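# Four arms seat cable runway's far end on bracket

## Task

Place the far end of the cable runway so that it rests securely on the bracket, sitting between its lugs, then open the gripper and pull the arms away; it counts only if the runway stays there without any robot supporting it.

## Robot and tools

SETUP. Four identical i2rt Big YAM arms, named arm1, arm2, arm3 and arm4. Each has six revolute joints, a two-finger gripper and a wrist camera (arm1_cam_wrist through arm4_cam_wrist). A fixed room camera, cam_high, watches from above. With joints 1 and 6 at zero and the hand level and facing forward, the wrist camera rides on top of the hand and looks toward the fingertips. Reach is roughly 1.0 m from the joint-1 axis. A loose object may occasionally get nudged by an outside disturbance.

FRAME. A single scene frame: origin on the floor, +z up. The hand point is halfway between the fingertips; the hand's z axis runs along the fingers, and the fingers open and close along its y axis. Each arm's foot has its own unprinted placement in that frame.

JOINTS (all absolute targets; radians except the gripper, in metres; tolerance for counting as reached in brackets):
- joint1_rad: -2.879 to 2.879 (±0.045). Yaw of the whole arm about its foot; positive is counter-clockwise viewed from above; 0 points the arm the way its foot faces.
- joint2_rad: 0 to 3.141 (±0.14). Shoulder; 0 has the upper arm pointing back and near level, increasing lifts it up and over to the front.
- joint3_rad: 0 to 3.019 (±0.09). Elbow; 0 is folded flat against the upper arm, larger opens it.
- joint4_rad: -1.692 to 1.57 (±0.055). Hand pitch; positive tilts the fingers up.
- joint5_rad: -1.57 to 1.57 (±0.03). Sideways hand swing; positive goes to the arm's right.
- joint6_rad: -2.094 to 2.094 (±0.035). Hand roll; positive is clockwise when seen from behind the hand.
- gripper_m: 0 to 0.093 (±0.003). Fingertip gap. Each finger pad can squeeze with about 50 to 62 N, sometimes less.
Joints move at different speeds, so the hand's path between two postures can bow outward.

TOOLS.
execute_actions: arguments "actions" (a list holding exactly one action, or empty) and optional "cameras" (list of camera names, or "all"; omitted or null gives all, [] gives none; a bad name rejects the call). One action is an object keyed by arm name; under each arm sits "joints", a map from joint names above to absolute target values. Only the joints you name get new targets; any arm or joint left out may keep driving toward an earlier target. All arms in the action start together and may finish at different moments; one action runs at most 15 s. An unknown key or out-of-range number rejects the whole call and nothing moves. Example: {"arm1": {"joints": {"gripper_m": 0.05}}, "arm2": {"joints": {"joint1_rad": 0.3}}}. The result gives each arm's state (joint_positions, joint torques, joint_status, on_its_own) plus one image per requested camera taken at the end; the "pictures" line lists image order. An empty list just reports state and images.
wait: "seconds" from 0 to 10; sends nothing new, returns the same as an empty action.
zoom_image: "camera" (one camera name) and "region" [x0, y0, x1, y1] in pixels of that camera's latest full image, top-left origin, at most 504 by 504. Images are 896x504.
finished_scene: "scene" (integer) ends the current scene after the last command is held; irreversible; its result says whether the goal was met and gives the next task. Once a result reports a stop, further motion, wait and finished_scene calls in that same reply are skipped. Replying with no tool call ends everything.

READING RESULTS. joint_status tells how each commanded motion ended. "off_target": stopped short and may still be pushing. "contact_stop" or "time_out": the joint now holds where it stopped; but a timed-out joint may keep a target (its old one or one no more than 0.375, 0.375, 0.113, 0.225, 0.075, 0.3 rad away for joints 1 to 6) and keep pushing, resuming if freed; on_its_own lists such joints, where "held at" means the held target, not the position. To relieve a push, command the joint to its reported position. "joint command not followed" (with a "cause:" line) means a safety check blocked that arm's joint targets (the gripper part still runs); such joints show "not_followed" and may be retried automatically on later actions until valid targets arrive. Empty calls never show this line. Very small target changes may not move a joint. A joint carrying weight droops over time. Torque readings are raw drive outputs, nonzero even in free air, with per-arm offset, scale and noise; friction can mimic or mask load.

CAMERAS. Calibration is given per camera as pinhole+radial with K, distortion D and T_world_to_cam (4x4, metres, mapping scene frame into camera frame). Real cameras may differ slightly (room camera up to about 2.3 degrees and 9 mm); wrist camera poses are computed from reported joints, so joint errors add more. Results list cameras whose numbers changed.

CAUTIONS. Do not push anything off the work area or onto the floor. Arms squeezing against each other hard fails the run; hard impacts can too, and the self/inter-arm collision check may act late and ignores fingers, gripper housings and wrist cameras. Arms do not stop on contact and can press hard. Sustained loads heat motors: a MOTOR HOT warning appears from 85 °C; at 100 °C an OVER-TEMPERATURE FAULT drops that arm until it cools, and unreached keys read "limit_stop_at_motor_heat" (resend the target). Robots keep holding the last command while you think, and arms do not wait for each other. Avoid drops, slips, slams and heavy pushing; shorter total motion is better. When the runway end is seated, open the gripper and withdraw so nothing is held by a robot.

Each tool is called after "Request:" as a command line: name --argument value for each argument, lists and objects as JSON in quotes; but a table of rows of numbers goes row by row, as --pt "numbers of a row", without its own name.

## Session

Request:
execute_actions --actions '[]'

Scene clock: 0.00 s.
Joint torques (N m, as the arm reports them, + toward a larger angle): no reading
arm1.joint_positions: joint1_rad=+0.094 joint2_rad=+0.599 joint3_rad=+1.372 joint4_rad=-1.446 joint5_rad=-0.253 joint6_rad=-0.249 gripper_m=+0.095
arm1.joint_status: not commanded
arm1.hand: x=-1.0268 y=-0.2688 z=+1.3000 quat_wxyz=(-0.283, +0.720, -0.532, -0.344) (m; scene frame)
arm2.joint_positions: joint1_rad=+0.316 joint2_rad=+0.556 joint3_rad=+1.432 joint4_rad=-1.227 joint5_rad=-0.283 joint6_rad=+0.200 gripper_m=+0.094
arm2.joint_status: not commanded
arm2.hand: x=-0.2024 y=+0.3322 z=+1.4172 quat_wxyz=(-0.540, -0.502, -0.643, +0.205) (m; scene frame)
arm3.joint_positions: joint1_rad=+0.245 joint2_rad=+0.540 joint3_rad=+1.419 joint4_rad=-1.506 joint5_rad=-0.049 joint6_rad=+0.072 gripper_m=+0.095
arm3.joint_status: not commanded
arm3.hand: x=+0.5451 y=-0.3895 z=+1.3056 quat_wxyz=(-0.217, +0.733, -0.501, -0.406) (m; scene frame)
arm4.joint_positions: joint1_rad=-0.007 joint2_rad=+0.560 joint3_rad=+1.435 joint4_rad=-1.202 joint5_rad=+0.014 joint6_rad=+0.091 gripper_m=+0.094
arm4.joint_status: not commanded
arm4.hand: x=+1.2463 y=+0.2851 z=+1.3983 quat_wxyz=(-0.448, -0.568, -0.583, +0.370) (m; scene frame)
pictures: arm1_cam_wrist, arm2_cam_wrist, arm3_cam_wrist, arm4_cam_wrist, cam_high
Images, in order (width x height): arm1_cam_wrist 896x504, arm2_cam_wrist 896x504, arm3_cam_wrist 896x504, arm4_cam_wrist 896x504, cam_high 896x504.

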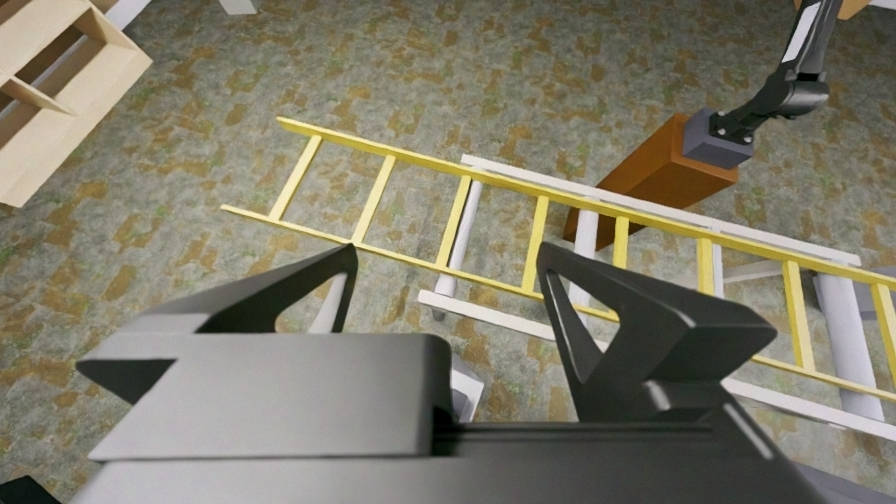

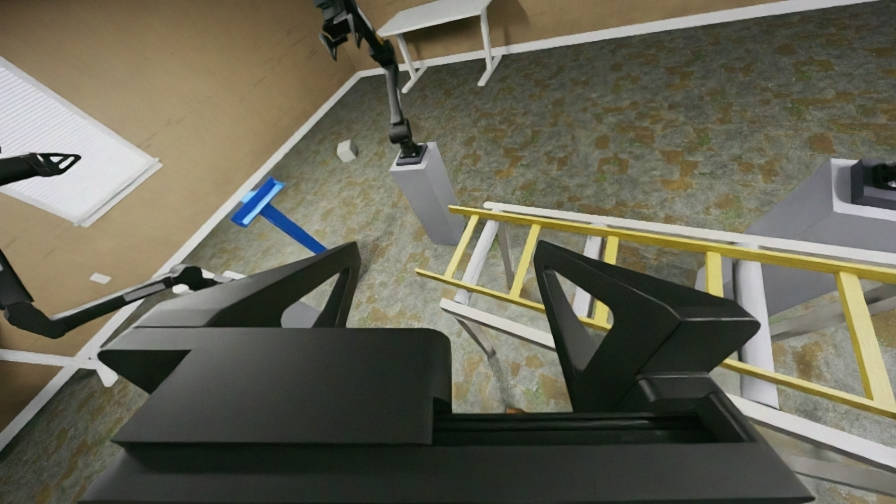

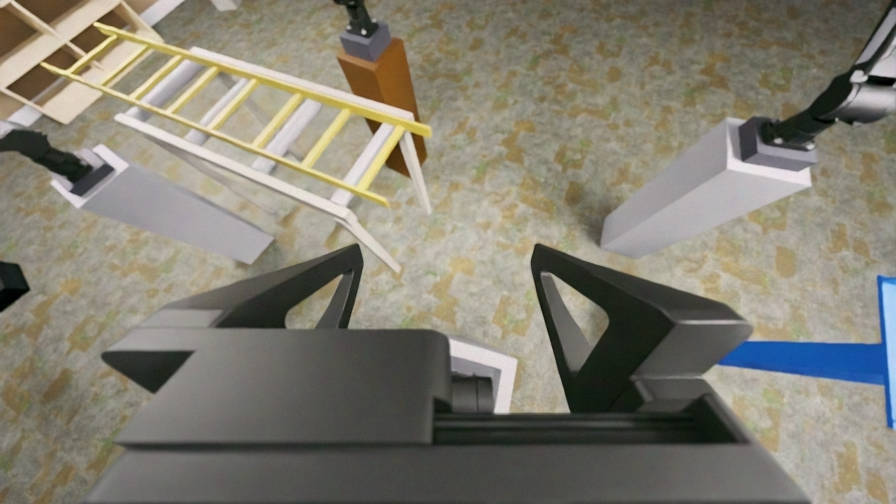

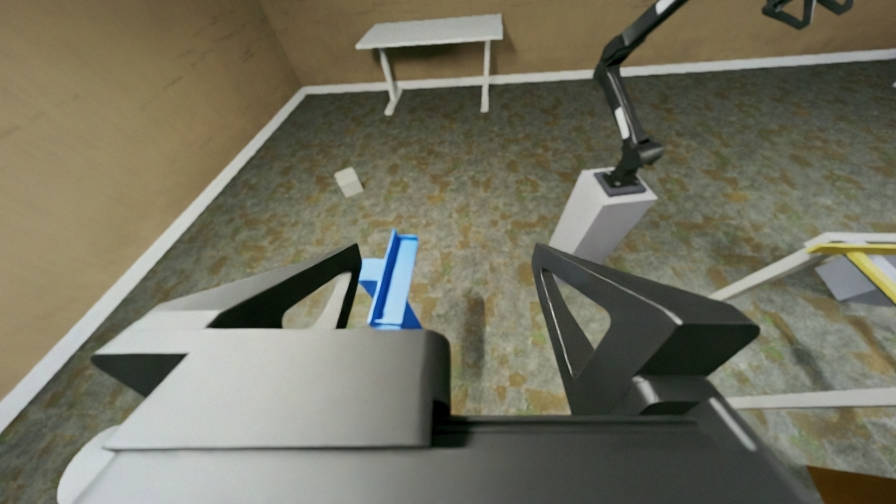

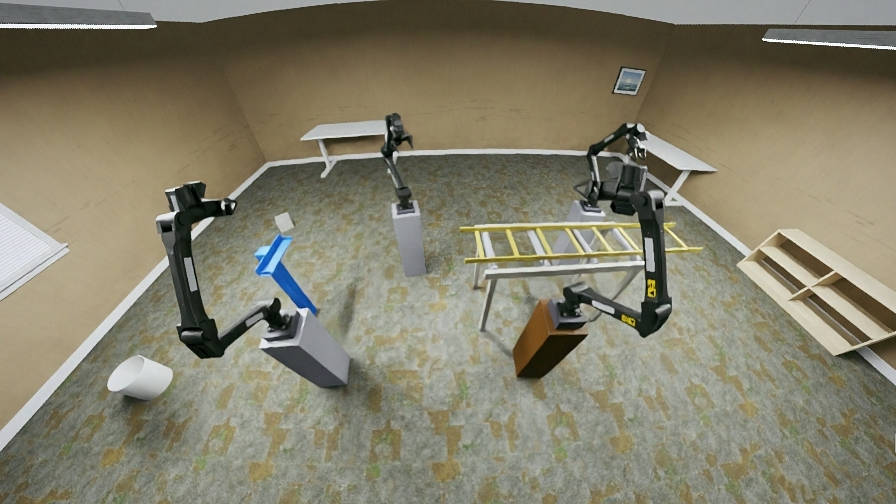

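Request:
zoom_image --camera "cam_high" --region '[230, 100, 734, 400]'

Request:
zoom_image --camera "arm4_cam_wrist" --region '[300, 180, 520, 340]'

Region (230, 100, 734, 400) of cam_high's 896x504 image, scaled by 1.000; it fills the top 300 rows of this view, and the rest is white.

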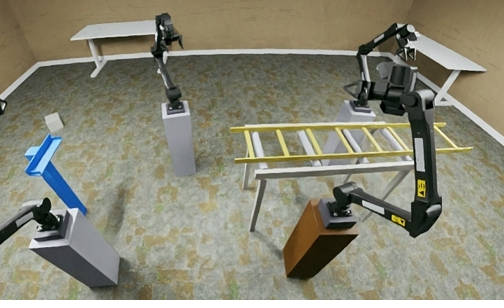

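Region (300, 180, 520, 340) of arm4_cam_wrist's 896x504 image, scaled by 2.291, with more detail than that image has; it fills the top 367 rows of this view, and the rest is white.

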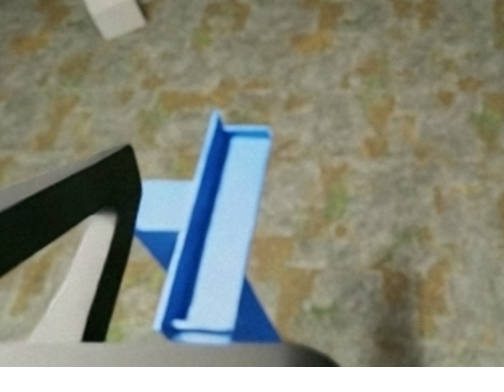

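Request:
execute_actions --actions '[{"arm1":{"joints":{"joint2_rad":1.2,"joint3_rad":1.972}},"arm2":{"joints":{"joint3_rad":0.83,"joint4_rad":-0.627}},"arm4":{"joints":{"joint4_rad":-1.65,"joint5_rad":0,"joint6_rad":0,"joint1_rad":0}},"arm3":{"joints":{"joint1_rad":0.6,"joint2_rad":1.2,"joint3_rad":1.2,"joint4_rad":-1.57,"joint5_rad":0,"joint6_rad":0}}}]' --cameras '["arm4_cam_wrist","arm3_cam_wrist","cam_high"]'

Scene clock: 61.97 s.
Joint torques (N m, as the arm reports them, + toward a larger angle): arm1=[-1.09 -4.62 13.41  2.59 -0.11  0.07] | arm2=[ 0.73  1.43 10.45  2.01 -0.08 -0.01] | arm3=[-0.09 -9.3   9.62  0.25  0.05 -0.19] | arm4=[ 1.13  4.57  7.54  0.64 -0.24 -0.2 ]
arm1.joint_positions: joint1_rad=+0.094 joint2_rad=+1.196 joint3_rad=+1.933 joint4_rad=-1.446 joint5_rad=-0.253 joint6_rad=-0.249 gripper_m=+0.095
arm1.joint_status: all done
arm1.hand: x=-1.0119 y=-0.0665 z=+1.3909 quat_wxyz=(-0.269, +0.724, -0.539, -0.336) (m; scene frame)
arm2.joint_positions: joint1_rad=+0.316 joint2_rad=+0.557 joint3_rad=+0.815 joint4_rad=-0.650 joint5_rad=-0.283 joint6_rad=+0.200 gripper_m=+0.094
arm2.joint_status: all done
arm2.hand: x=-0.1732 y=+0.2146 z=+1.2123 quat_wxyz=(-0.527, -0.512, -0.650, +0.194) (m; scene frame)
arm3.joint_positions: joint1_rad=+0.597 joint2_rad=+1.206 joint3_rad=+1.202 joint4_rad=-1.556 joint5_rad=-0.002 joint6_rad=+0.009 gripper_m=+0.095
arm3.joint_status: all done
arm3.hand: x=+0.3888 y=-0.3025 z=+1.0352 quat_wxyz=(-0.005, +0.919, -0.394, -0.010) (m; scene frame)
arm4.joint_positions: joint1_rad=-0.007 joint2_rad=+0.560 joint3_rad=+1.435 joint4_rad=-1.632 joint5_rad=+0.004 joint6_rad=+0.012 gripper_m=+0.094
arm4.joint_status: all done
arm4.hand: x=+1.2409 y=+0.3393 z=+1.3086 quat_wxyz=(-0.295, -0.612, -0.685, +0.262) (m; scene frame)
pictures: arm3_cam_wrist, arm4_cam_wrist, cam_high
camera_calibration (this result's frames):
arm3_cam_wrist: T_world_to_cam=[[0.726643, 0.687015, 0.0000569222, -0.0757524], [0.574207, -0.607374, 0.548985, -0.967934], [0.377195, -0.398883, -0.835832, 0.718275], [0, 0, 0, 1]] pos_world=[0.339909, -0.249346, 1.13174]
arm4_cam_wrist: T_world_to_cam=[[-0.993962, -0.10971, -0.0017049, 1.26934], [-0.107291, 0.975066, -0.194256, 0.0609337], [0.0229742, -0.192901, -0.980949, 1.44326], [0, 0, 0, 1]] pos_world=[1.23506, 0.35825, 1.42976]
Images, in order (width x height): arm3_cam_wrist 896x504, arm4_cam_wrist 896x504, cam_high 896x504.

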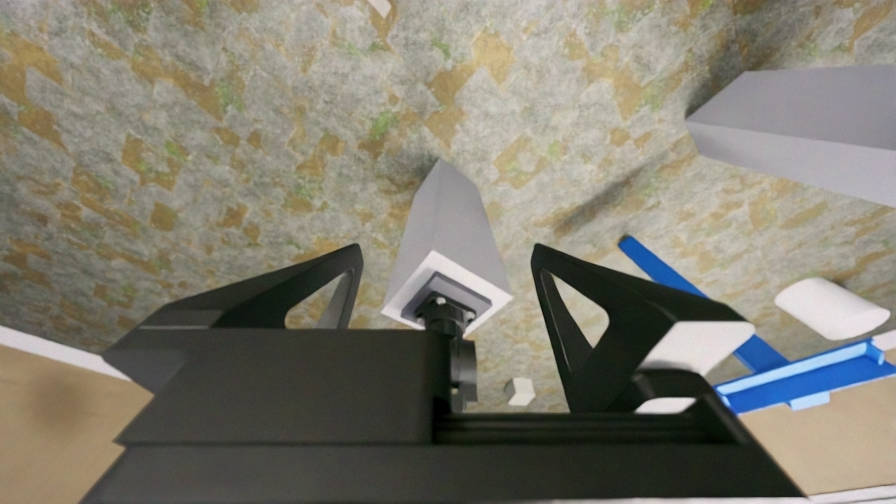

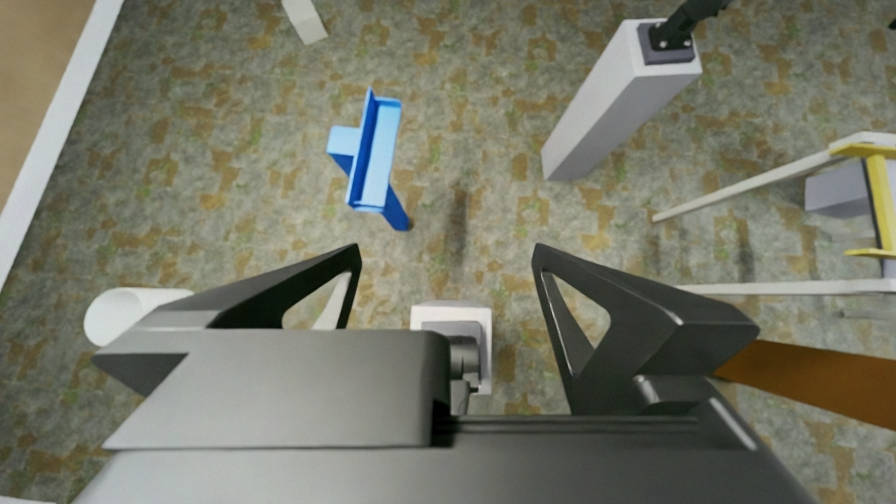

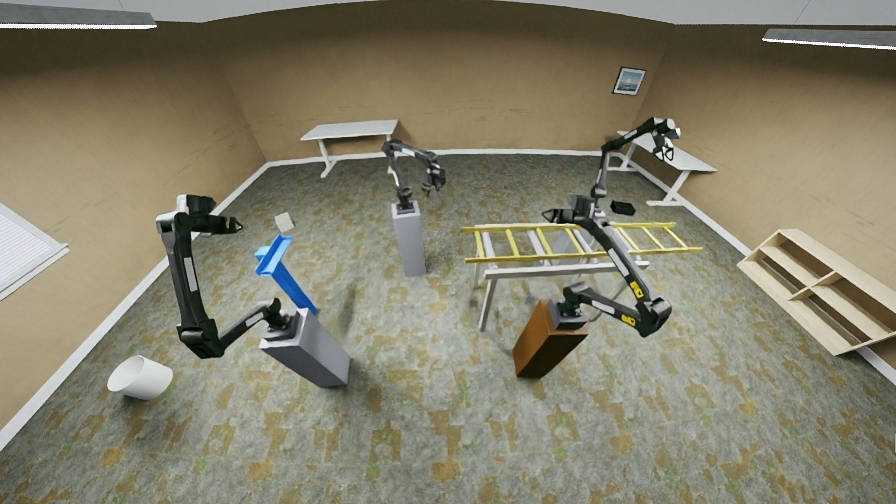

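Request:
zoom_image --camera "arm4_cam_wrist" --region '[300, 70, 460, 230]'

Request:
zoom_image --camera "cam_high" --region '[230, 200, 350, 320]'

Request:
zoom_image --camera "cam_high" --region '[440, 200, 600, 300]'

Region (300, 70, 460, 230) of arm4_cam_wrist's 896x504 image, scaled by 3.150, with more detail than that image has.

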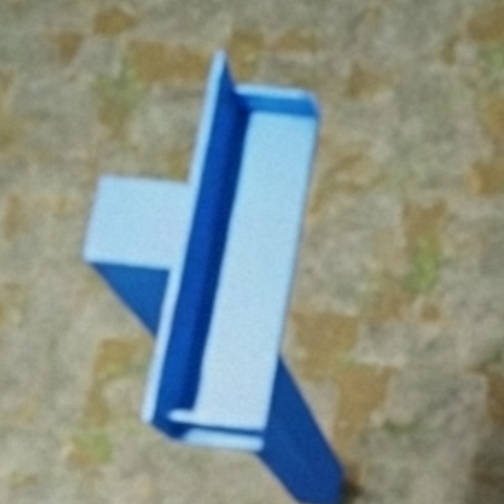

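Region (230, 200, 350, 320) of cam_high's 896x504 image, scaled by 4.200, with more detail than that image has.

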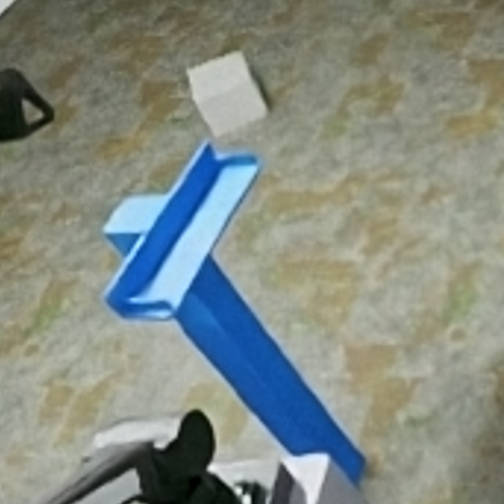

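Region (440, 200, 600, 300) of cam_high's 896x504 image, scaled by 3.150, with more detail than that image has; it fills the top 315 rows of this view, and the rest is white.

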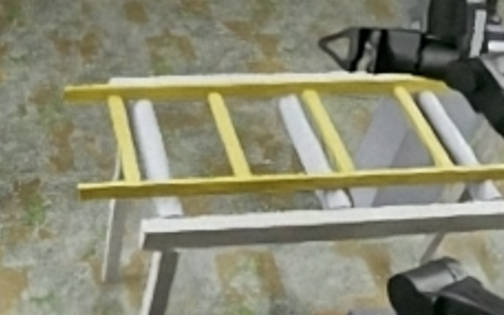

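Request:
execute_actions --actions '[{"arm3":{"joints":{"joint1_rad":0.731,"joint2_rad":2.0,"joint3_rad":1.808,"joint4_rad":-1.378,"joint5_rad":0,"joint6_rad":-0.68,"gripper_m":0.07}},"arm4":{"joints":{"joint1_rad":-0.959,"joint2_rad":1.6,"joint3_rad":1.8,"joint4_rad":-1.65,"joint6_rad":-0.844,"gripper_m":0.07}}}]' --cameras '["arm3_cam_wrist","cam_high"]'

Scene clock: 145.27 s.
Joint torques (N m, as the arm reports them, + toward a larger angle): arm1=[-1.09 -4.55 13.38  2.58 -0.12  0.08] | arm2=[ 1.25  1.33 10.39  2.01 -0.07 -0.02] | arm3=[ -0.82 -22.17  14.     0.97  -0.03  -0.16] | arm4=[  1.49 -14.79   9.14  -0.11  -0.1   -0.19]
arm1.joint_positions: joint1_rad=+0.094 joint2_rad=+1.196 joint3_rad=+1.933 joint4_rad=-1.446 joint5_rad=-0.253 joint6_rad=-0.249 gripper_m=+0.095
arm1.joint_status: not commanded
arm1.hand: x=-1.0119 y=-0.0665 z=+1.3909 quat_wxyz=(-0.269, +0.724, -0.539, -0.336) (m; scene frame)
arm2.joint_positions: joint1_rad=+0.316 joint2_rad=+0.557 joint3_rad=+0.815 joint4_rad=-0.650 joint5_rad=-0.283 joint6_rad=+0.200 gripper_m=+0.094
arm2.joint_status: not commanded
arm2.hand: x=-0.1732 y=+0.2146 z=+1.2123 quat_wxyz=(-0.527, -0.512, -0.650, +0.194) (m; scene frame)
arm3.joint_positions: joint1_rad=+0.736 joint2_rad=+2.008 joint3_rad=+1.754 joint4_rad=-1.386 joint5_rad=-0.002 joint6_rad=-0.671 gripper_m=+0.070
arm3.joint_status: all done
arm3.hand: x=+0.1502 y=-0.1744 z=+0.8809 quat_wxyz=(+0.017, +1.000, +0.004, +0.023) (m; scene frame)
arm4.joint_positions: joint1_rad=-0.967 joint2_rad=+1.623 joint3_rad=+1.778 joint4_rad=-1.639 joint5_rad=+0.000 joint6_rad=-0.832 gripper_m=+0.070
arm4.joint_status: all done
arm4.hand: x=+0.8443 y=+0.1585 z=+1.1156 quat_wxyz=(+0.004, -0.708, -0.705, +0.044) (m; scene frame)
pictures: arm3_cam_wrist, cam_high
camera_calibration (this result's frames):
arm3_cam_wrist: T_world_to_cam=[[-0.0041603, 0.999421, -0.0337724, 0.20365], [0.795919, 0.0237552, 0.604936, -0.640892], [0.605388, -0.0243634, -0.795557, 0.725946], [0, 0, 0, 1]] pos_world=[0.0714666, -0.170621, 0.972108]
Images, in order (width x height): arm3_cam_wrist 896x504, cam_high 896x504.

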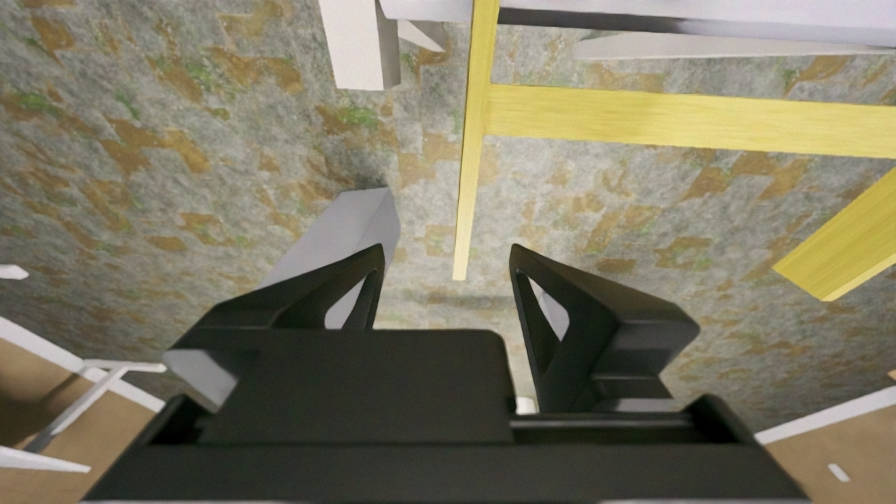

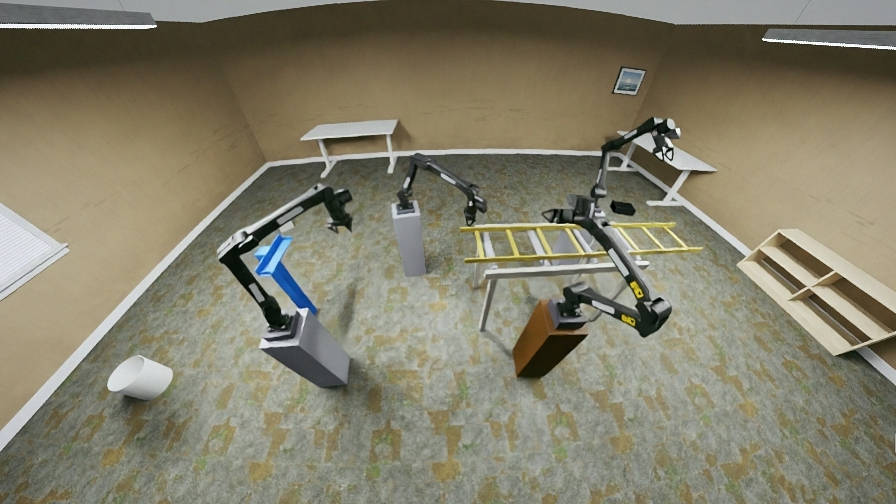

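Request:
execute_actions --actions '[{"arm3":{"joints":{"joint1_rad":0.73,"joint2_rad":2.085,"joint3_rad":1.635,"joint4_rad":-1.104}}}]' --cameras '["arm3_cam_wrist","cam_high"]'

Scene clock: 155.73 s.
Joint torques (N m, as the arm reports them, + toward a larger angle): arm1=[-1.06 -4.55 13.36  2.59 -0.12  0.08] | arm2=[ 0.57  1.47 10.37  2.06 -0.09 -0.03] | arm3=[ -0.85 -22.55   8.71   1.35  -0.03  -0.19] | arm4=[  1.13 -14.96   9.13  -0.13  -0.1   -0.19]
arm1.joint_positions: joint1_rad=+0.094 joint2_rad=+1.196 joint3_rad=+1.933 joint4_rad=-1.446 joint5_rad=-0.253 joint6_rad=-0.249 gripper_m=+0.095
arm1.joint_status: not commanded
arm1.hand: x=-1.0119 y=-0.0665 z=+1.3909 quat_wxyz=(-0.269, +0.724, -0.539, -0.336) (m; scene frame)
arm2.joint_positions: joint1_rad=+0.316 joint2_rad=+0.557 joint3_rad=+0.815 joint4_rad=-0.650 joint5_rad=-0.283 joint6_rad=+0.200 gripper_m=+0.094
arm2.joint_status: not commanded
arm2.hand: x=-0.1732 y=+0.2146 z=+1.2123 quat_wxyz=(-0.527, -0.512, -0.650, +0.194) (m; scene frame)
arm3.joint_positions: joint1_rad=+0.736 joint2_rad=+2.097 joint3_rad=+1.636 joint4_rad=-1.119 joint5_rad=-0.002 joint6_rad=-0.672 gripper_m=+0.070
arm3.joint_status: all done
arm3.hand: x=+0.1386 y=-0.1648 z=+0.7852 quat_wxyz=(-0.002, +1.000, +0.005, +0.000) (m; scene frame)
arm4.joint_positions: joint1_rad=-0.967 joint2_rad=+1.623 joint3_rad=+1.778 joint4_rad=-1.639 joint5_rad=+0.000 joint6_rad=-0.832 gripper_m=+0.070
arm4.joint_status: not commanded
arm4.hand: x=+0.8443 y=+0.1585 z=+1.1156 quat_wxyz=(+0.004, -0.707, -0.705, +0.044) (m; scene frame)
pictures: arm3_cam_wrist, cam_high
camera_calibration (this result's frames):
arm3_cam_wrist: T_world_to_cam=[[-0.0059211, 0.999979, 0.0027875, 0.162402], [0.823265, 0.00329239, 0.567648, -0.551877], [0.567626, 0.00565595, -0.823267, 0.689001], [0, 0, 0, 1]] pos_world=[0.0642077, -0.164479, 0.880051]
Images, in order (width x height): arm3_cam_wrist 896x504, cam_high 896x504.

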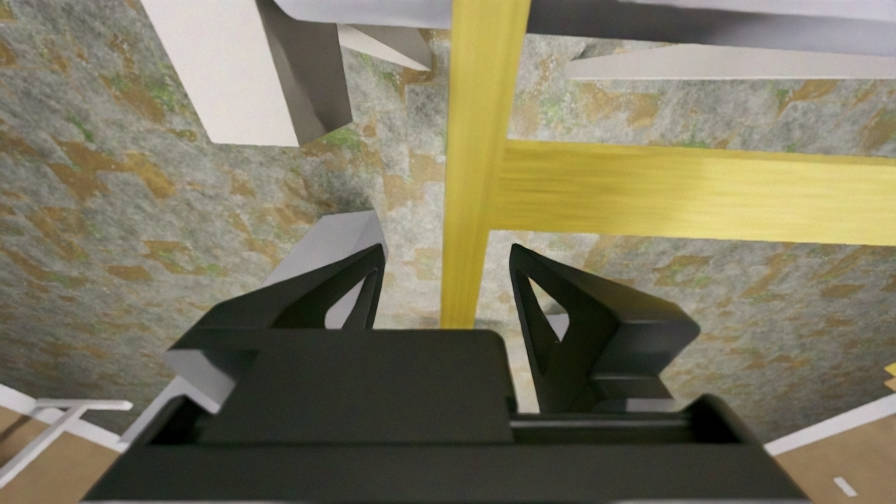

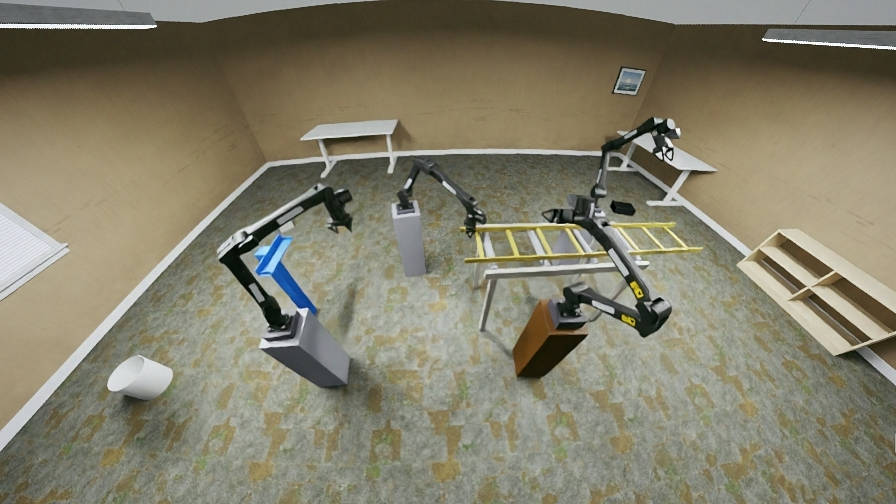

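Request:
execute_actions --actions '[{"arm3":{"joints":{"joint2_rad":2.11,"joint3_rad":1.62,"joint4_rad":-1.09}}}]' --cameras '[]'

Request:
execute_actions --actions '[{"arm3":{"joints":{"gripper_m":0.0}}}]' --cameras '["arm3_cam_wrist"]'

Scene clock: 162.83 s.
Joint torques (N m, as the arm reports them, + toward a larger angle): arm1=[-1.09 -4.59 13.38  2.59 -0.12  0.08] | arm2=[ 0.98  1.94 10.48  2.   -0.07 -0.03] | arm3=[ -0.84 -20.49   7.34   1.41  -0.03  -0.19] | arm4=[  1.22 -14.96   9.14  -0.12  -0.11  -0.19]
arm1.joint_positions: joint1_rad=+0.094 joint2_rad=+1.196 joint3_rad=+1.933 joint4_rad=-1.446 joint5_rad=-0.253 joint6_rad=-0.249 gripper_m=+0.095
arm1.joint_status: not commanded
arm1.hand: x=-1.0119 y=-0.0665 z=+1.3909 quat_wxyz=(-0.269, +0.724, -0.539, -0.336) (m; scene frame)
arm2.joint_positions: joint1_rad=+0.316 joint2_rad=+0.557 joint3_rad=+0.815 joint4_rad=-0.650 joint5_rad=-0.283 joint6_rad=+0.200 gripper_m=+0.094
arm2.joint_status: not commanded
arm2.hand: x=-0.1732 y=+0.2146 z=+1.2123 quat_wxyz=(-0.527, -0.512, -0.650, +0.194) (m; scene frame)
arm3.joint_positions: joint1_rad=+0.736 joint2_rad=+2.097 joint3_rad=+1.636 joint4_rad=-1.105 joint5_rad=-0.002 joint6_rad=-0.672 gripper_m=+0.070
arm3.joint_status: all done
arm3.hand: x=+0.1359 y=-0.1627 z=+0.7852 quat_wxyz=(-0.006, +1.000, +0.005, -0.005) (m; scene frame)
arm4.joint_positions: joint1_rad=-0.967 joint2_rad=+1.623 joint3_rad=+1.778 joint4_rad=-1.639 joint5_rad=+0.000 joint6_rad=-0.832 gripper_m=+0.070
arm4.joint_status: not commanded
arm4.hand: x=+0.8443 y=+0.1585 z=+1.1156 quat_wxyz=(+0.004, -0.707, -0.705, +0.044) (m; scene frame)
pictures: none
No camera images: the call's "cameras" was empty. Leave "cameras" out to get every camera's image.

Scene clock: 163.50 s.
Joint torques (N m, as the arm reports them, + toward a larger angle): arm1=[-1.09 -4.54 13.38  2.6  -0.12  0.08] | arm2=[ 1.    1.56 10.4   2.05 -0.07 -0.03] | arm3=[ -0.81 -20.56   7.37   1.37   0.02  -0.46] | arm4=[  1.15 -14.78   9.14  -0.1   -0.1   -0.18]
arm1.joint_positions: joint1_rad=+0.094 joint2_rad=+1.196 joint3_rad=+1.933 joint4_rad=-1.446 joint5_rad=-0.253 joint6_rad=-0.249 gripper_m=+0.095
arm1.joint_status: not commanded
arm1.hand: x=-1.0119 y=-0.0665 z=+1.3909 quat_wxyz=(-0.269, +0.724, -0.539, -0.336) (m; scene frame)
arm2.joint_positions: joint1_rad=+0.316 joint2_rad=+0.557 joint3_rad=+0.815 joint4_rad=-0.650 joint5_rad=-0.283 joint6_rad=+0.200 gripper_m=+0.094
arm2.joint_status: not commanded
arm2.hand: x=-0.1732 y=+0.2146 z=+1.2123 quat_wxyz=(-0.527, -0.512, -0.650, +0.194) (m; scene frame)
arm3.joint_positions: joint1_rad=+0.735 joint2_rad=+2.097 joint3_rad=+1.635 joint4_rad=-1.104 joint5_rad=-0.003 joint6_rad=-0.640 gripper_m=+0.008
arm3.joint_status: gripper_m off_target (ended at +0.008, target +0.000)
arm3.hand: x=+0.1360 y=-0.1626 z=+0.7851 quat_wxyz=(-0.006, +1.000, -0.011, -0.006) (m; scene frame)
arm4.joint_positions: joint1_rad=-0.967 joint2_rad=+1.623 joint3_rad=+1.778 joint4_rad=-1.639 joint5_rad=+0.000 joint6_rad=-0.832 gripper_m=+0.070
arm4.joint_status: not commanded
arm4.hand: x=+0.8443 y=+0.1585 z=+1.1156 quat_wxyz=(+0.004, -0.707, -0.705, +0.044) (m; scene frame)
pictures: arm3_cam_wrist
camera_calibration (this result's frames):
arm3_cam_wrist: T_world_to_cam=[[0.0261245, 0.999603, 0.0105516, 0.149698], [0.829541, -0.0275676, 0.557765, -0.547781], [0.557835, -0.00581833, -0.829932, 0.695092], [0, 0, 0, 1]] pos_world=[0.0627494, -0.160696, 0.880833]
Images, in order (width x height): arm3_cam_wrist 896x504.

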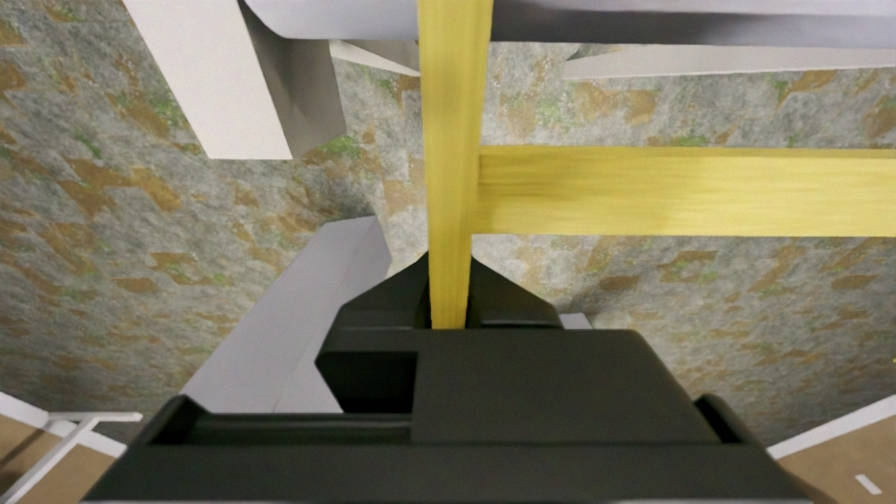

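Request:
execute_actions --actions '[{"arm3":{"joints":{"joint1_rad":0.613,"joint2_rad":1.893,"joint3_rad":1.32,"joint4_rad":-0.998,"joint6_rad":-0.78}}}]' --cameras '["cam_high"]'

Request:
execute_actions --actions '[{"arm3":{"joints":{"joint1_rad":0.436,"joint2_rad":1.734,"joint3_rad":1.083,"joint4_rad":-0.919,"joint6_rad":-0.96}}}]' --cameras '["cam_high","arm3_cam_wrist"]'

Scene clock: 176.17 s.
Joint torques (N m, as the arm reports them, + toward a larger angle): arm1=[-1.14 -4.52 13.38  2.58 -0.11  0.08] | arm2=[ 1.22  1.39 10.43  1.95 -0.06 -0.05] | arm3=[  1.52 -18.22  10.51   0.43  -0.28  -0.09] | arm4=[  1.17 -14.95   9.16  -0.13  -0.1   -0.19]
arm1.joint_positions: joint1_rad=+0.094 joint2_rad=+1.196 joint3_rad=+1.933 joint4_rad=-1.446 joint5_rad=-0.253 joint6_rad=-0.249 gripper_m=+0.095
arm1.joint_status: not commanded
arm1.hand: x=-1.0119 y=-0.0665 z=+1.3909 quat_wxyz=(-0.269, +0.724, -0.539, -0.336) (m; scene frame)
arm2.joint_positions: joint1_rad=+0.316 joint2_rad=+0.557 joint3_rad=+0.815 joint4_rad=-0.650 joint5_rad=-0.283 joint6_rad=+0.200 gripper_m=+0.094
arm2.joint_status: not commanded
arm2.hand: x=-0.1732 y=+0.2146 z=+1.2123 quat_wxyz=(-0.527, -0.512, -0.650, +0.194) (m; scene frame)
arm3.joint_positions: joint1_rad=+0.586 joint2_rad=+1.895 joint3_rad=+1.292 joint4_rad=-0.990 joint5_rad=+0.003 joint6_rad=-0.782 gripper_m=+0.008
arm3.joint_status: all done
arm3.hand: x=+0.2655 y=-0.1654 z=+0.7817 quat_wxyz=(+0.002, +1.000, -0.014, +0.006) (m; scene frame)
arm4.joint_positions: joint1_rad=-0.967 joint2_rad=+1.623 joint3_rad=+1.778 joint4_rad=-1.639 joint5_rad=+0.000 joint6_rad=-0.832 gripper_m=+0.070
arm4.joint_status: not commanded
arm4.hand: x=+0.8443 y=+0.1585 z=+1.1156 quat_wxyz=(+0.004, -0.707, -0.705, +0.044) (m; scene frame)
pictures: cam_high
Images, in order (width x height): cam_high 896x504.

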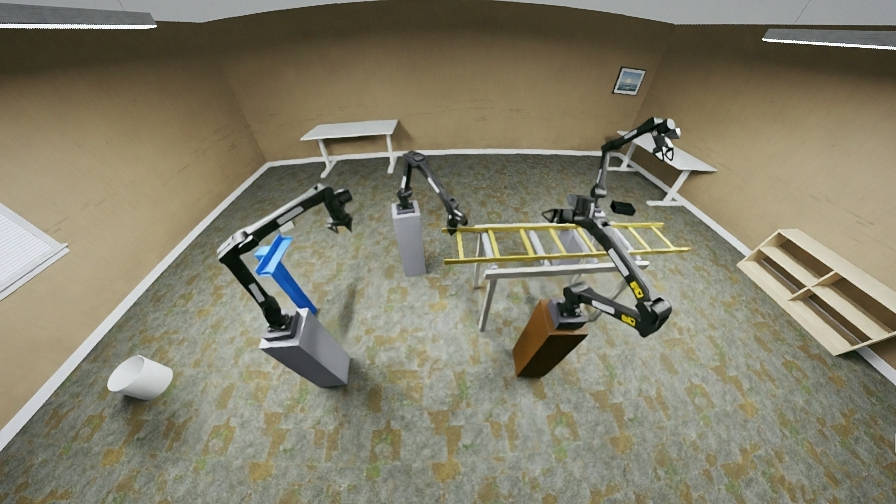

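Scene clock: 177.63 s.
Joint torques (N m, as the arm reports them, + toward a larger angle): arm1=[-1.1  -4.54 13.38  2.58 -0.12  0.08] | arm2=[ 0.89  1.89 10.39  2.05 -0.09 -0.04] | arm3=[  1.51 -16.05   9.76   0.03  -0.32  -0.12] | arm4=[  1.13 -14.99   9.13  -0.09  -0.1   -0.2 ]
arm1.joint_positions: joint1_rad=+0.094 joint2_rad=+1.196 joint3_rad=+1.933 joint4_rad=-1.446 joint5_rad=-0.253 joint6_rad=-0.249 gripper_m=+0.095
arm1.joint_status: not commanded
arm1.hand: x=-1.0119 y=-0.0665 z=+1.3909 quat_wxyz=(-0.269, +0.724, -0.539, -0.336) (m; scene frame)
arm2.joint_positions: joint1_rad=+0.316 joint2_rad=+0.557 joint3_rad=+0.815 joint4_rad=-0.650 joint5_rad=-0.283 joint6_rad=+0.200 gripper_m=+0.094
arm2.joint_status: not commanded
arm2.hand: x=-0.1732 y=+0.2146 z=+1.2123 quat_wxyz=(-0.527, -0.512, -0.650, +0.194) (m; scene frame)
arm3.joint_positions: joint1_rad=+0.409 joint2_rad=+1.745 joint3_rad=+1.059 joint4_rad=-0.902 joint5_rad=+0.004 joint6_rad=-0.959 gripper_m=+0.008
arm3.joint_status: all done
arm3.hand: x=+0.3758 y=-0.1675 z=+0.7795 quat_wxyz=(+0.001, +1.000, -0.014, +0.003) (m; scene frame)
arm4.joint_positions: joint1_rad=-0.967 joint2_rad=+1.623 joint3_rad=+1.778 joint4_rad=-1.639 joint5_rad=+0.000 joint6_rad=-0.832 gripper_m=+0.070
arm4.joint_status: not commanded
arm4.hand: x=+0.8443 y=+0.1585 z=+1.1156 quat_wxyz=(+0.004, -0.707, -0.705, +0.044) (m; scene frame)
pictures: arm3_cam_wrist, cam_high
camera_calibration (this result's frames):
arm3_cam_wrist: T_world_to_cam=[[0.0329703, 0.999454, -0.00208617, 0.155581], [0.81911, -0.0258249, 0.573055, -0.75147], [0.572689, -0.0206026, -0.819514, 0.540478], [0, 0, 0, 1]] pos_world=[0.300882, -0.163768, 0.873888]
Images, in order (width x height): arm3_cam_wrist 896x504, cam_high 896x504.

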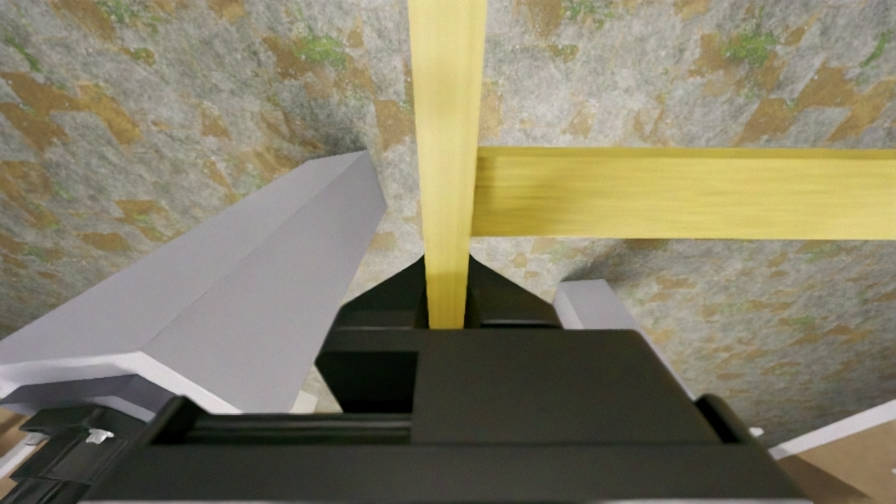

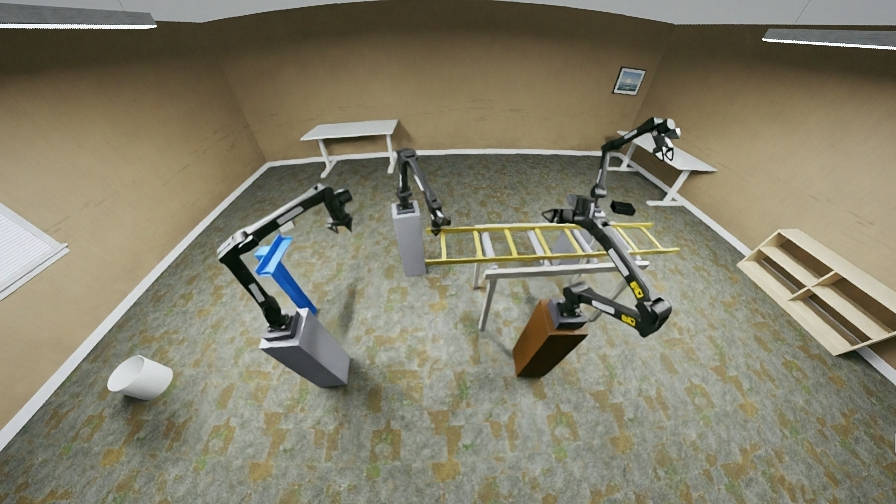

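Request:
execute_actions --actions '[{"arm3":{"joints":{"joint1_rad":0.199,"joint2_rad":1.61,"joint3_rad":0.94,"joint4_rad":-0.885,"joint6_rad":-1.2}}}]' --cameras '[]'

Request:
execute_actions --actions '[{"arm3":{"joints":{"joint1_rad":-0.094,"joint2_rad":1.55,"joint3_rad":0.865,"joint4_rad":-0.87,"joint6_rad":-1.5}}}]' --cameras '[]'

Request:
execute_actions --actions '[{"arm3":{"joints":{"joint1_rad":-0.4,"joint2_rad":1.56,"joint3_rad":0.885,"joint4_rad":-0.875,"joint6_rad":-1.81}}}]' --cameras '[]'

Request:
execute_actions --actions '[{"arm3":{"joints":{"joint1_rad":-0.64,"joint2_rad":1.635,"joint3_rad":0.985,"joint4_rad":-0.895,"joint6_rad":-2.06}}}]' --cameras '["cam_high","arm3_cam_wrist","arm4_cam_wrist"]'

Scene clock: 185.57 s.
Joint torques (N m, as the arm reports them, + toward a larger angle): arm1=[-1.07 -4.54 13.39  2.58 -0.12  0.08] | arm2=[ 1.16  1.65 10.44  1.98 -0.05 -0.04] | arm3=[  0.52 -15.33  10.18   0.14  -0.28  -0.3 ] | arm4=[  1.13 -14.93   9.13  -0.12  -0.1   -0.19]
arm1.joint_positions: joint1_rad=+0.094 joint2_rad=+1.196 joint3_rad=+1.933 joint4_rad=-1.446 joint5_rad=-0.253 joint6_rad=-0.249 gripper_m=+0.095
arm1.joint_status: not commanded
arm1.hand: x=-1.0119 y=-0.0665 z=+1.3909 quat_wxyz=(-0.269, +0.724, -0.539, -0.336) (m; scene frame)
arm2.joint_positions: joint1_rad=+0.316 joint2_rad=+0.557 joint3_rad=+0.815 joint4_rad=-0.650 joint5_rad=-0.283 joint6_rad=+0.200 gripper_m=+0.094
arm2.joint_status: not commanded
arm2.hand: x=-0.1732 y=+0.2146 z=+1.2123 quat_wxyz=(-0.527, -0.512, -0.650, +0.194) (m; scene frame)
arm3.joint_positions: joint1_rad=+0.188 joint2_rad=+1.636 joint3_rad=+0.907 joint4_rad=-0.872 joint5_rad=+0.003 joint6_rad=-1.179 gripper_m=+0.008
arm3.joint_status: all done
arm3.hand: x=+0.4824 y=-0.1730 z=+0.7787 quat_wxyz=(+0.008, +1.000, -0.015, +0.004) (m; scene frame)
arm4.joint_positions: joint1_rad=-0.967 joint2_rad=+1.623 joint3_rad=+1.778 joint4_rad=-1.639 joint5_rad=+0.000 joint6_rad=-0.832 gripper_m=+0.070
arm4.joint_status: not commanded
arm4.hand: x=+0.8443 y=+0.1585 z=+1.1156 quat_wxyz=(+0.004, -0.707, -0.705, +0.044) (m; scene frame)
pictures: none
No camera images: the call's "cameras" was empty. Leave "cameras" out to get every camera's image.

Scene clock: 187.17 s.
Joint torques (N m, as the arm reports them, + toward a larger angle): arm1=[-1.07 -4.53 13.38  2.6  -0.11  0.08] | arm2=[ 1.2   1.38 10.44  1.95 -0.06 -0.01] | arm3=[ -0.3  -15.22   9.02   0.61  -0.16  -0.44] | arm4=[  1.05 -15.     9.14  -0.14  -0.11  -0.19]
arm1.joint_positions: joint1_rad=+0.094 joint2_rad=+1.196 joint3_rad=+1.933 joint4_rad=-1.446 joint5_rad=-0.253 joint6_rad=-0.249 gripper_m=+0.095
arm1.joint_status: not commanded
arm1.hand: x=-1.0119 y=-0.0665 z=+1.3909 quat_wxyz=(-0.269, +0.724, -0.539, -0.336) (m; scene frame)
arm2.joint_positions: joint1_rad=+0.316 joint2_rad=+0.557 joint3_rad=+0.815 joint4_rad=-0.650 joint5_rad=-0.283 joint6_rad=+0.200 gripper_m=+0.094
arm2.joint_status: not commanded
arm2.hand: x=-0.1732 y=+0.2146 z=+1.2123 quat_wxyz=(-0.527, -0.512, -0.650, +0.194) (m; scene frame)
arm3.joint_positions: joint1_rad=-0.094 joint2_rad=+1.586 joint3_rad=+0.844 joint4_rad=-0.869 joint5_rad=+0.000 joint6_rad=-1.463 gripper_m=+0.008
arm3.joint_status: joint6_rad off_target (ended at -1.463, target -1.500); the others done
arm3.hand: x=+0.5915 y=-0.1742 z=+0.7786 quat_wxyz=(+0.015, +1.000, -0.014, -0.001) (m; scene frame)
arm4.joint_positions: joint1_rad=-0.967 joint2_rad=+1.623 joint3_rad=+1.778 joint4_rad=-1.639 joint5_rad=+0.000 joint6_rad=-0.832 gripper_m=+0.070
arm4.joint_status: not commanded
arm4.hand: x=+0.8443 y=+0.1585 z=+1.1156 quat_wxyz=(+0.004, -0.707, -0.705, +0.044) (m; scene frame)
pictures: none
No camera images: the call's "cameras" was empty. Leave "cameras" out to get every camera's image.

Scene clock: 188.73 s.
Joint torques (N m, as the arm reports them, + toward a larger angle): arm1=[-1.12 -4.53 13.38  2.6  -0.12  0.07] | arm2=[ 1.08  2.   10.38  2.05 -0.09 -0.04] | arm3=[  0.27 -14.52  10.32   0.77  -0.7   -0.49] | arm4=[  1.17 -15.03   9.16  -0.12  -0.1   -0.19]
arm1.joint_positions: joint1_rad=+0.094 joint2_rad=+1.196 joint3_rad=+1.933 joint4_rad=-1.446 joint5_rad=-0.253 joint6_rad=-0.249 gripper_m=+0.095
arm1.joint_status: not commanded
arm1.hand: x=-1.0119 y=-0.0665 z=+1.3909 quat_wxyz=(-0.269, +0.724, -0.539, -0.336) (m; scene frame)
arm2.joint_positions: joint1_rad=+0.316 joint2_rad=+0.557 joint3_rad=+0.815 joint4_rad=-0.650 joint5_rad=-0.283 joint6_rad=+0.200 gripper_m=+0.094
arm2.joint_status: not commanded
arm2.hand: x=-0.1732 y=+0.2146 z=+1.2123 quat_wxyz=(-0.527, -0.512, -0.650, +0.194) (m; scene frame)
arm3.joint_positions: joint1_rad=-0.407 joint2_rad=+1.588 joint3_rad=+0.849 joint4_rad=-0.879 joint5_rad=+0.011 joint6_rad=-1.768 gripper_m=+0.008
arm3.joint_status: joint6_rad off_target (ended at -1.768, target -1.810); the others done
arm3.hand: x=+0.7071 y=-0.1836 z=+0.7784 quat_wxyz=(+0.019, +1.000, -0.018, -0.003) (m; scene frame)
arm4.joint_positions: joint1_rad=-0.967 joint2_rad=+1.623 joint3_rad=+1.778 joint4_rad=-1.639 joint5_rad=+0.000 joint6_rad=-0.832 gripper_m=+0.070
arm4.joint_status: not commanded
arm4.hand: x=+0.8443 y=+0.1585 z=+1.1156 quat_wxyz=(+0.004, -0.707, -0.705, +0.044) (m; scene frame)
pictures: none
No camera images: the call's "cameras" was empty. Leave "cameras" out to get every camera's image.

Scene clock: 190.20 s.
Joint torques (N m, as the arm reports them, + toward a larger angle): arm1=[-1.16 -4.55 13.37  2.59 -0.12  0.07] | arm2=[ 1.42  1.78 10.35  1.96 -0.07 -0.04] | arm3=[  1.3  -16.29   9.87   0.69  -0.9   -0.4 ] | arm4=[  1.24 -14.96   9.14  -0.13  -0.11  -0.18]
arm1.joint_positions: joint1_rad=+0.094 joint2_rad=+1.196 joint3_rad=+1.933 joint4_rad=-1.446 joint5_rad=-0.253 joint6_rad=-0.249 gripper_m=+0.095
arm1.joint_status: not commanded
arm1.hand: x=-1.0119 y=-0.0665 z=+1.3909 quat_wxyz=(-0.269, +0.724, -0.539, -0.336) (m; scene frame)
arm2.joint_positions: joint1_rad=+0.316 joint2_rad=+0.557 joint3_rad=+0.815 joint4_rad=-0.650 joint5_rad=-0.283 joint6_rad=+0.200 gripper_m=+0.094
arm2.joint_status: not commanded
arm2.hand: x=-0.1732 y=+0.2146 z=+1.2123 quat_wxyz=(-0.527, -0.512, -0.650, +0.194) (m; scene frame)
arm3.joint_positions: joint1_rad=-0.661 joint2_rad=+1.666 joint3_rad=+0.956 joint4_rad=-0.897 joint5_rad=+0.015 joint6_rad=-2.028 gripper_m=+0.008
arm3.joint_status: all done
arm3.hand: x=+0.8130 y=-0.1826 z=+0.7792 quat_wxyz=(+0.014, +1.000, -0.015, -0.005) (m; scene frame)
arm4.joint_positions: joint1_rad=-0.967 joint2_rad=+1.623 joint3_rad=+1.778 joint4_rad=-1.639 joint5_rad=+0.000 joint6_rad=-0.832 gripper_m=+0.070
arm4.joint_status: not commanded
arm4.hand: x=+0.8443 y=+0.1585 z=+1.1156 quat_wxyz=(+0.004, -0.707, -0.705, +0.044) (m; scene frame)
pictures: arm3_cam_wrist, arm4_cam_wrist, cam_high
camera_calibration (this result's frames):
arm3_cam_wrist: T_world_to_cam=[[0.0339375, 0.999, -0.0290971, 0.176451], [0.828128, -0.01181, 0.560414, -1.1047], [0.55951, -0.0431152, -0.827701, 0.302535], [0, 0, 0, 1]] pos_world=[0.739577, -0.176277, 0.874635]
arm4_cam_wrist: T_world_to_cam=[[-0.997511, 0.00739993, 0.070123, 0.759248], [0.0434474, 0.847769, 0.528583, -0.756292], [-0.0555366, 0.530314, -0.84598, 1.0292], [0, 0, 0, 1]] pos_world=[0.847375, 0.0897438, 1.21721]
Images, in order (width x height): arm3_cam_wrist 896x504, arm4_cam_wrist 896x504, cam_high 896x504.

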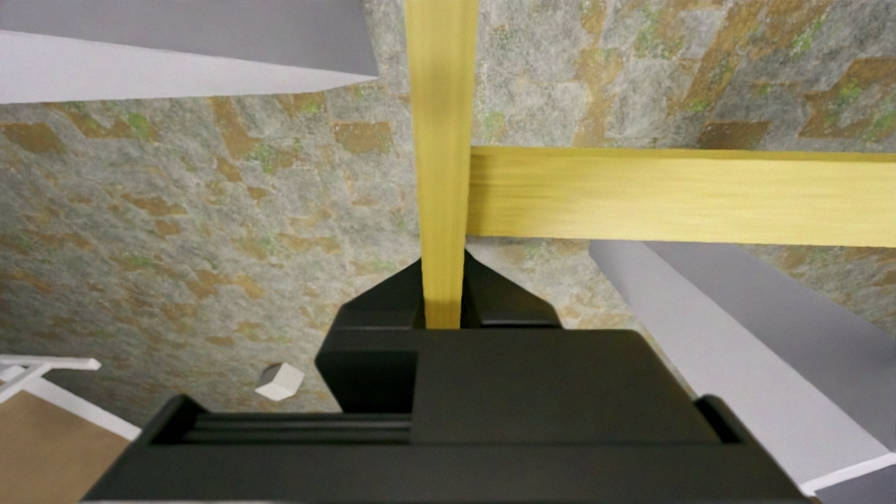

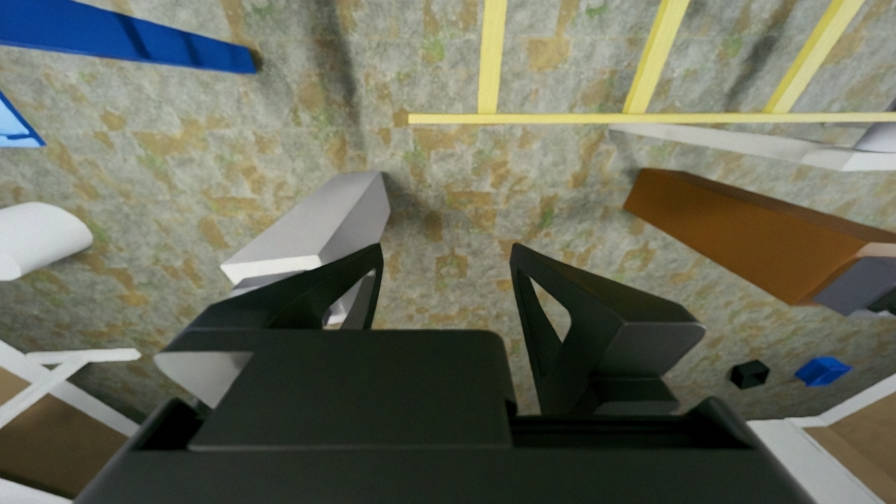

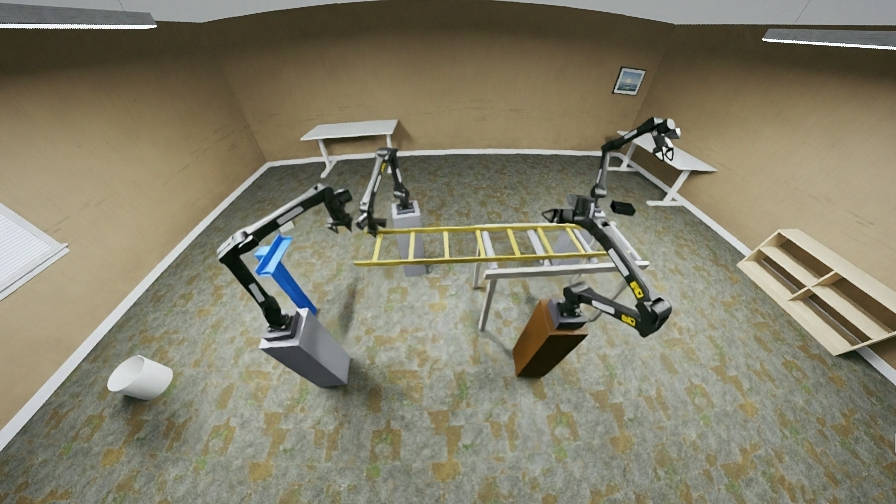

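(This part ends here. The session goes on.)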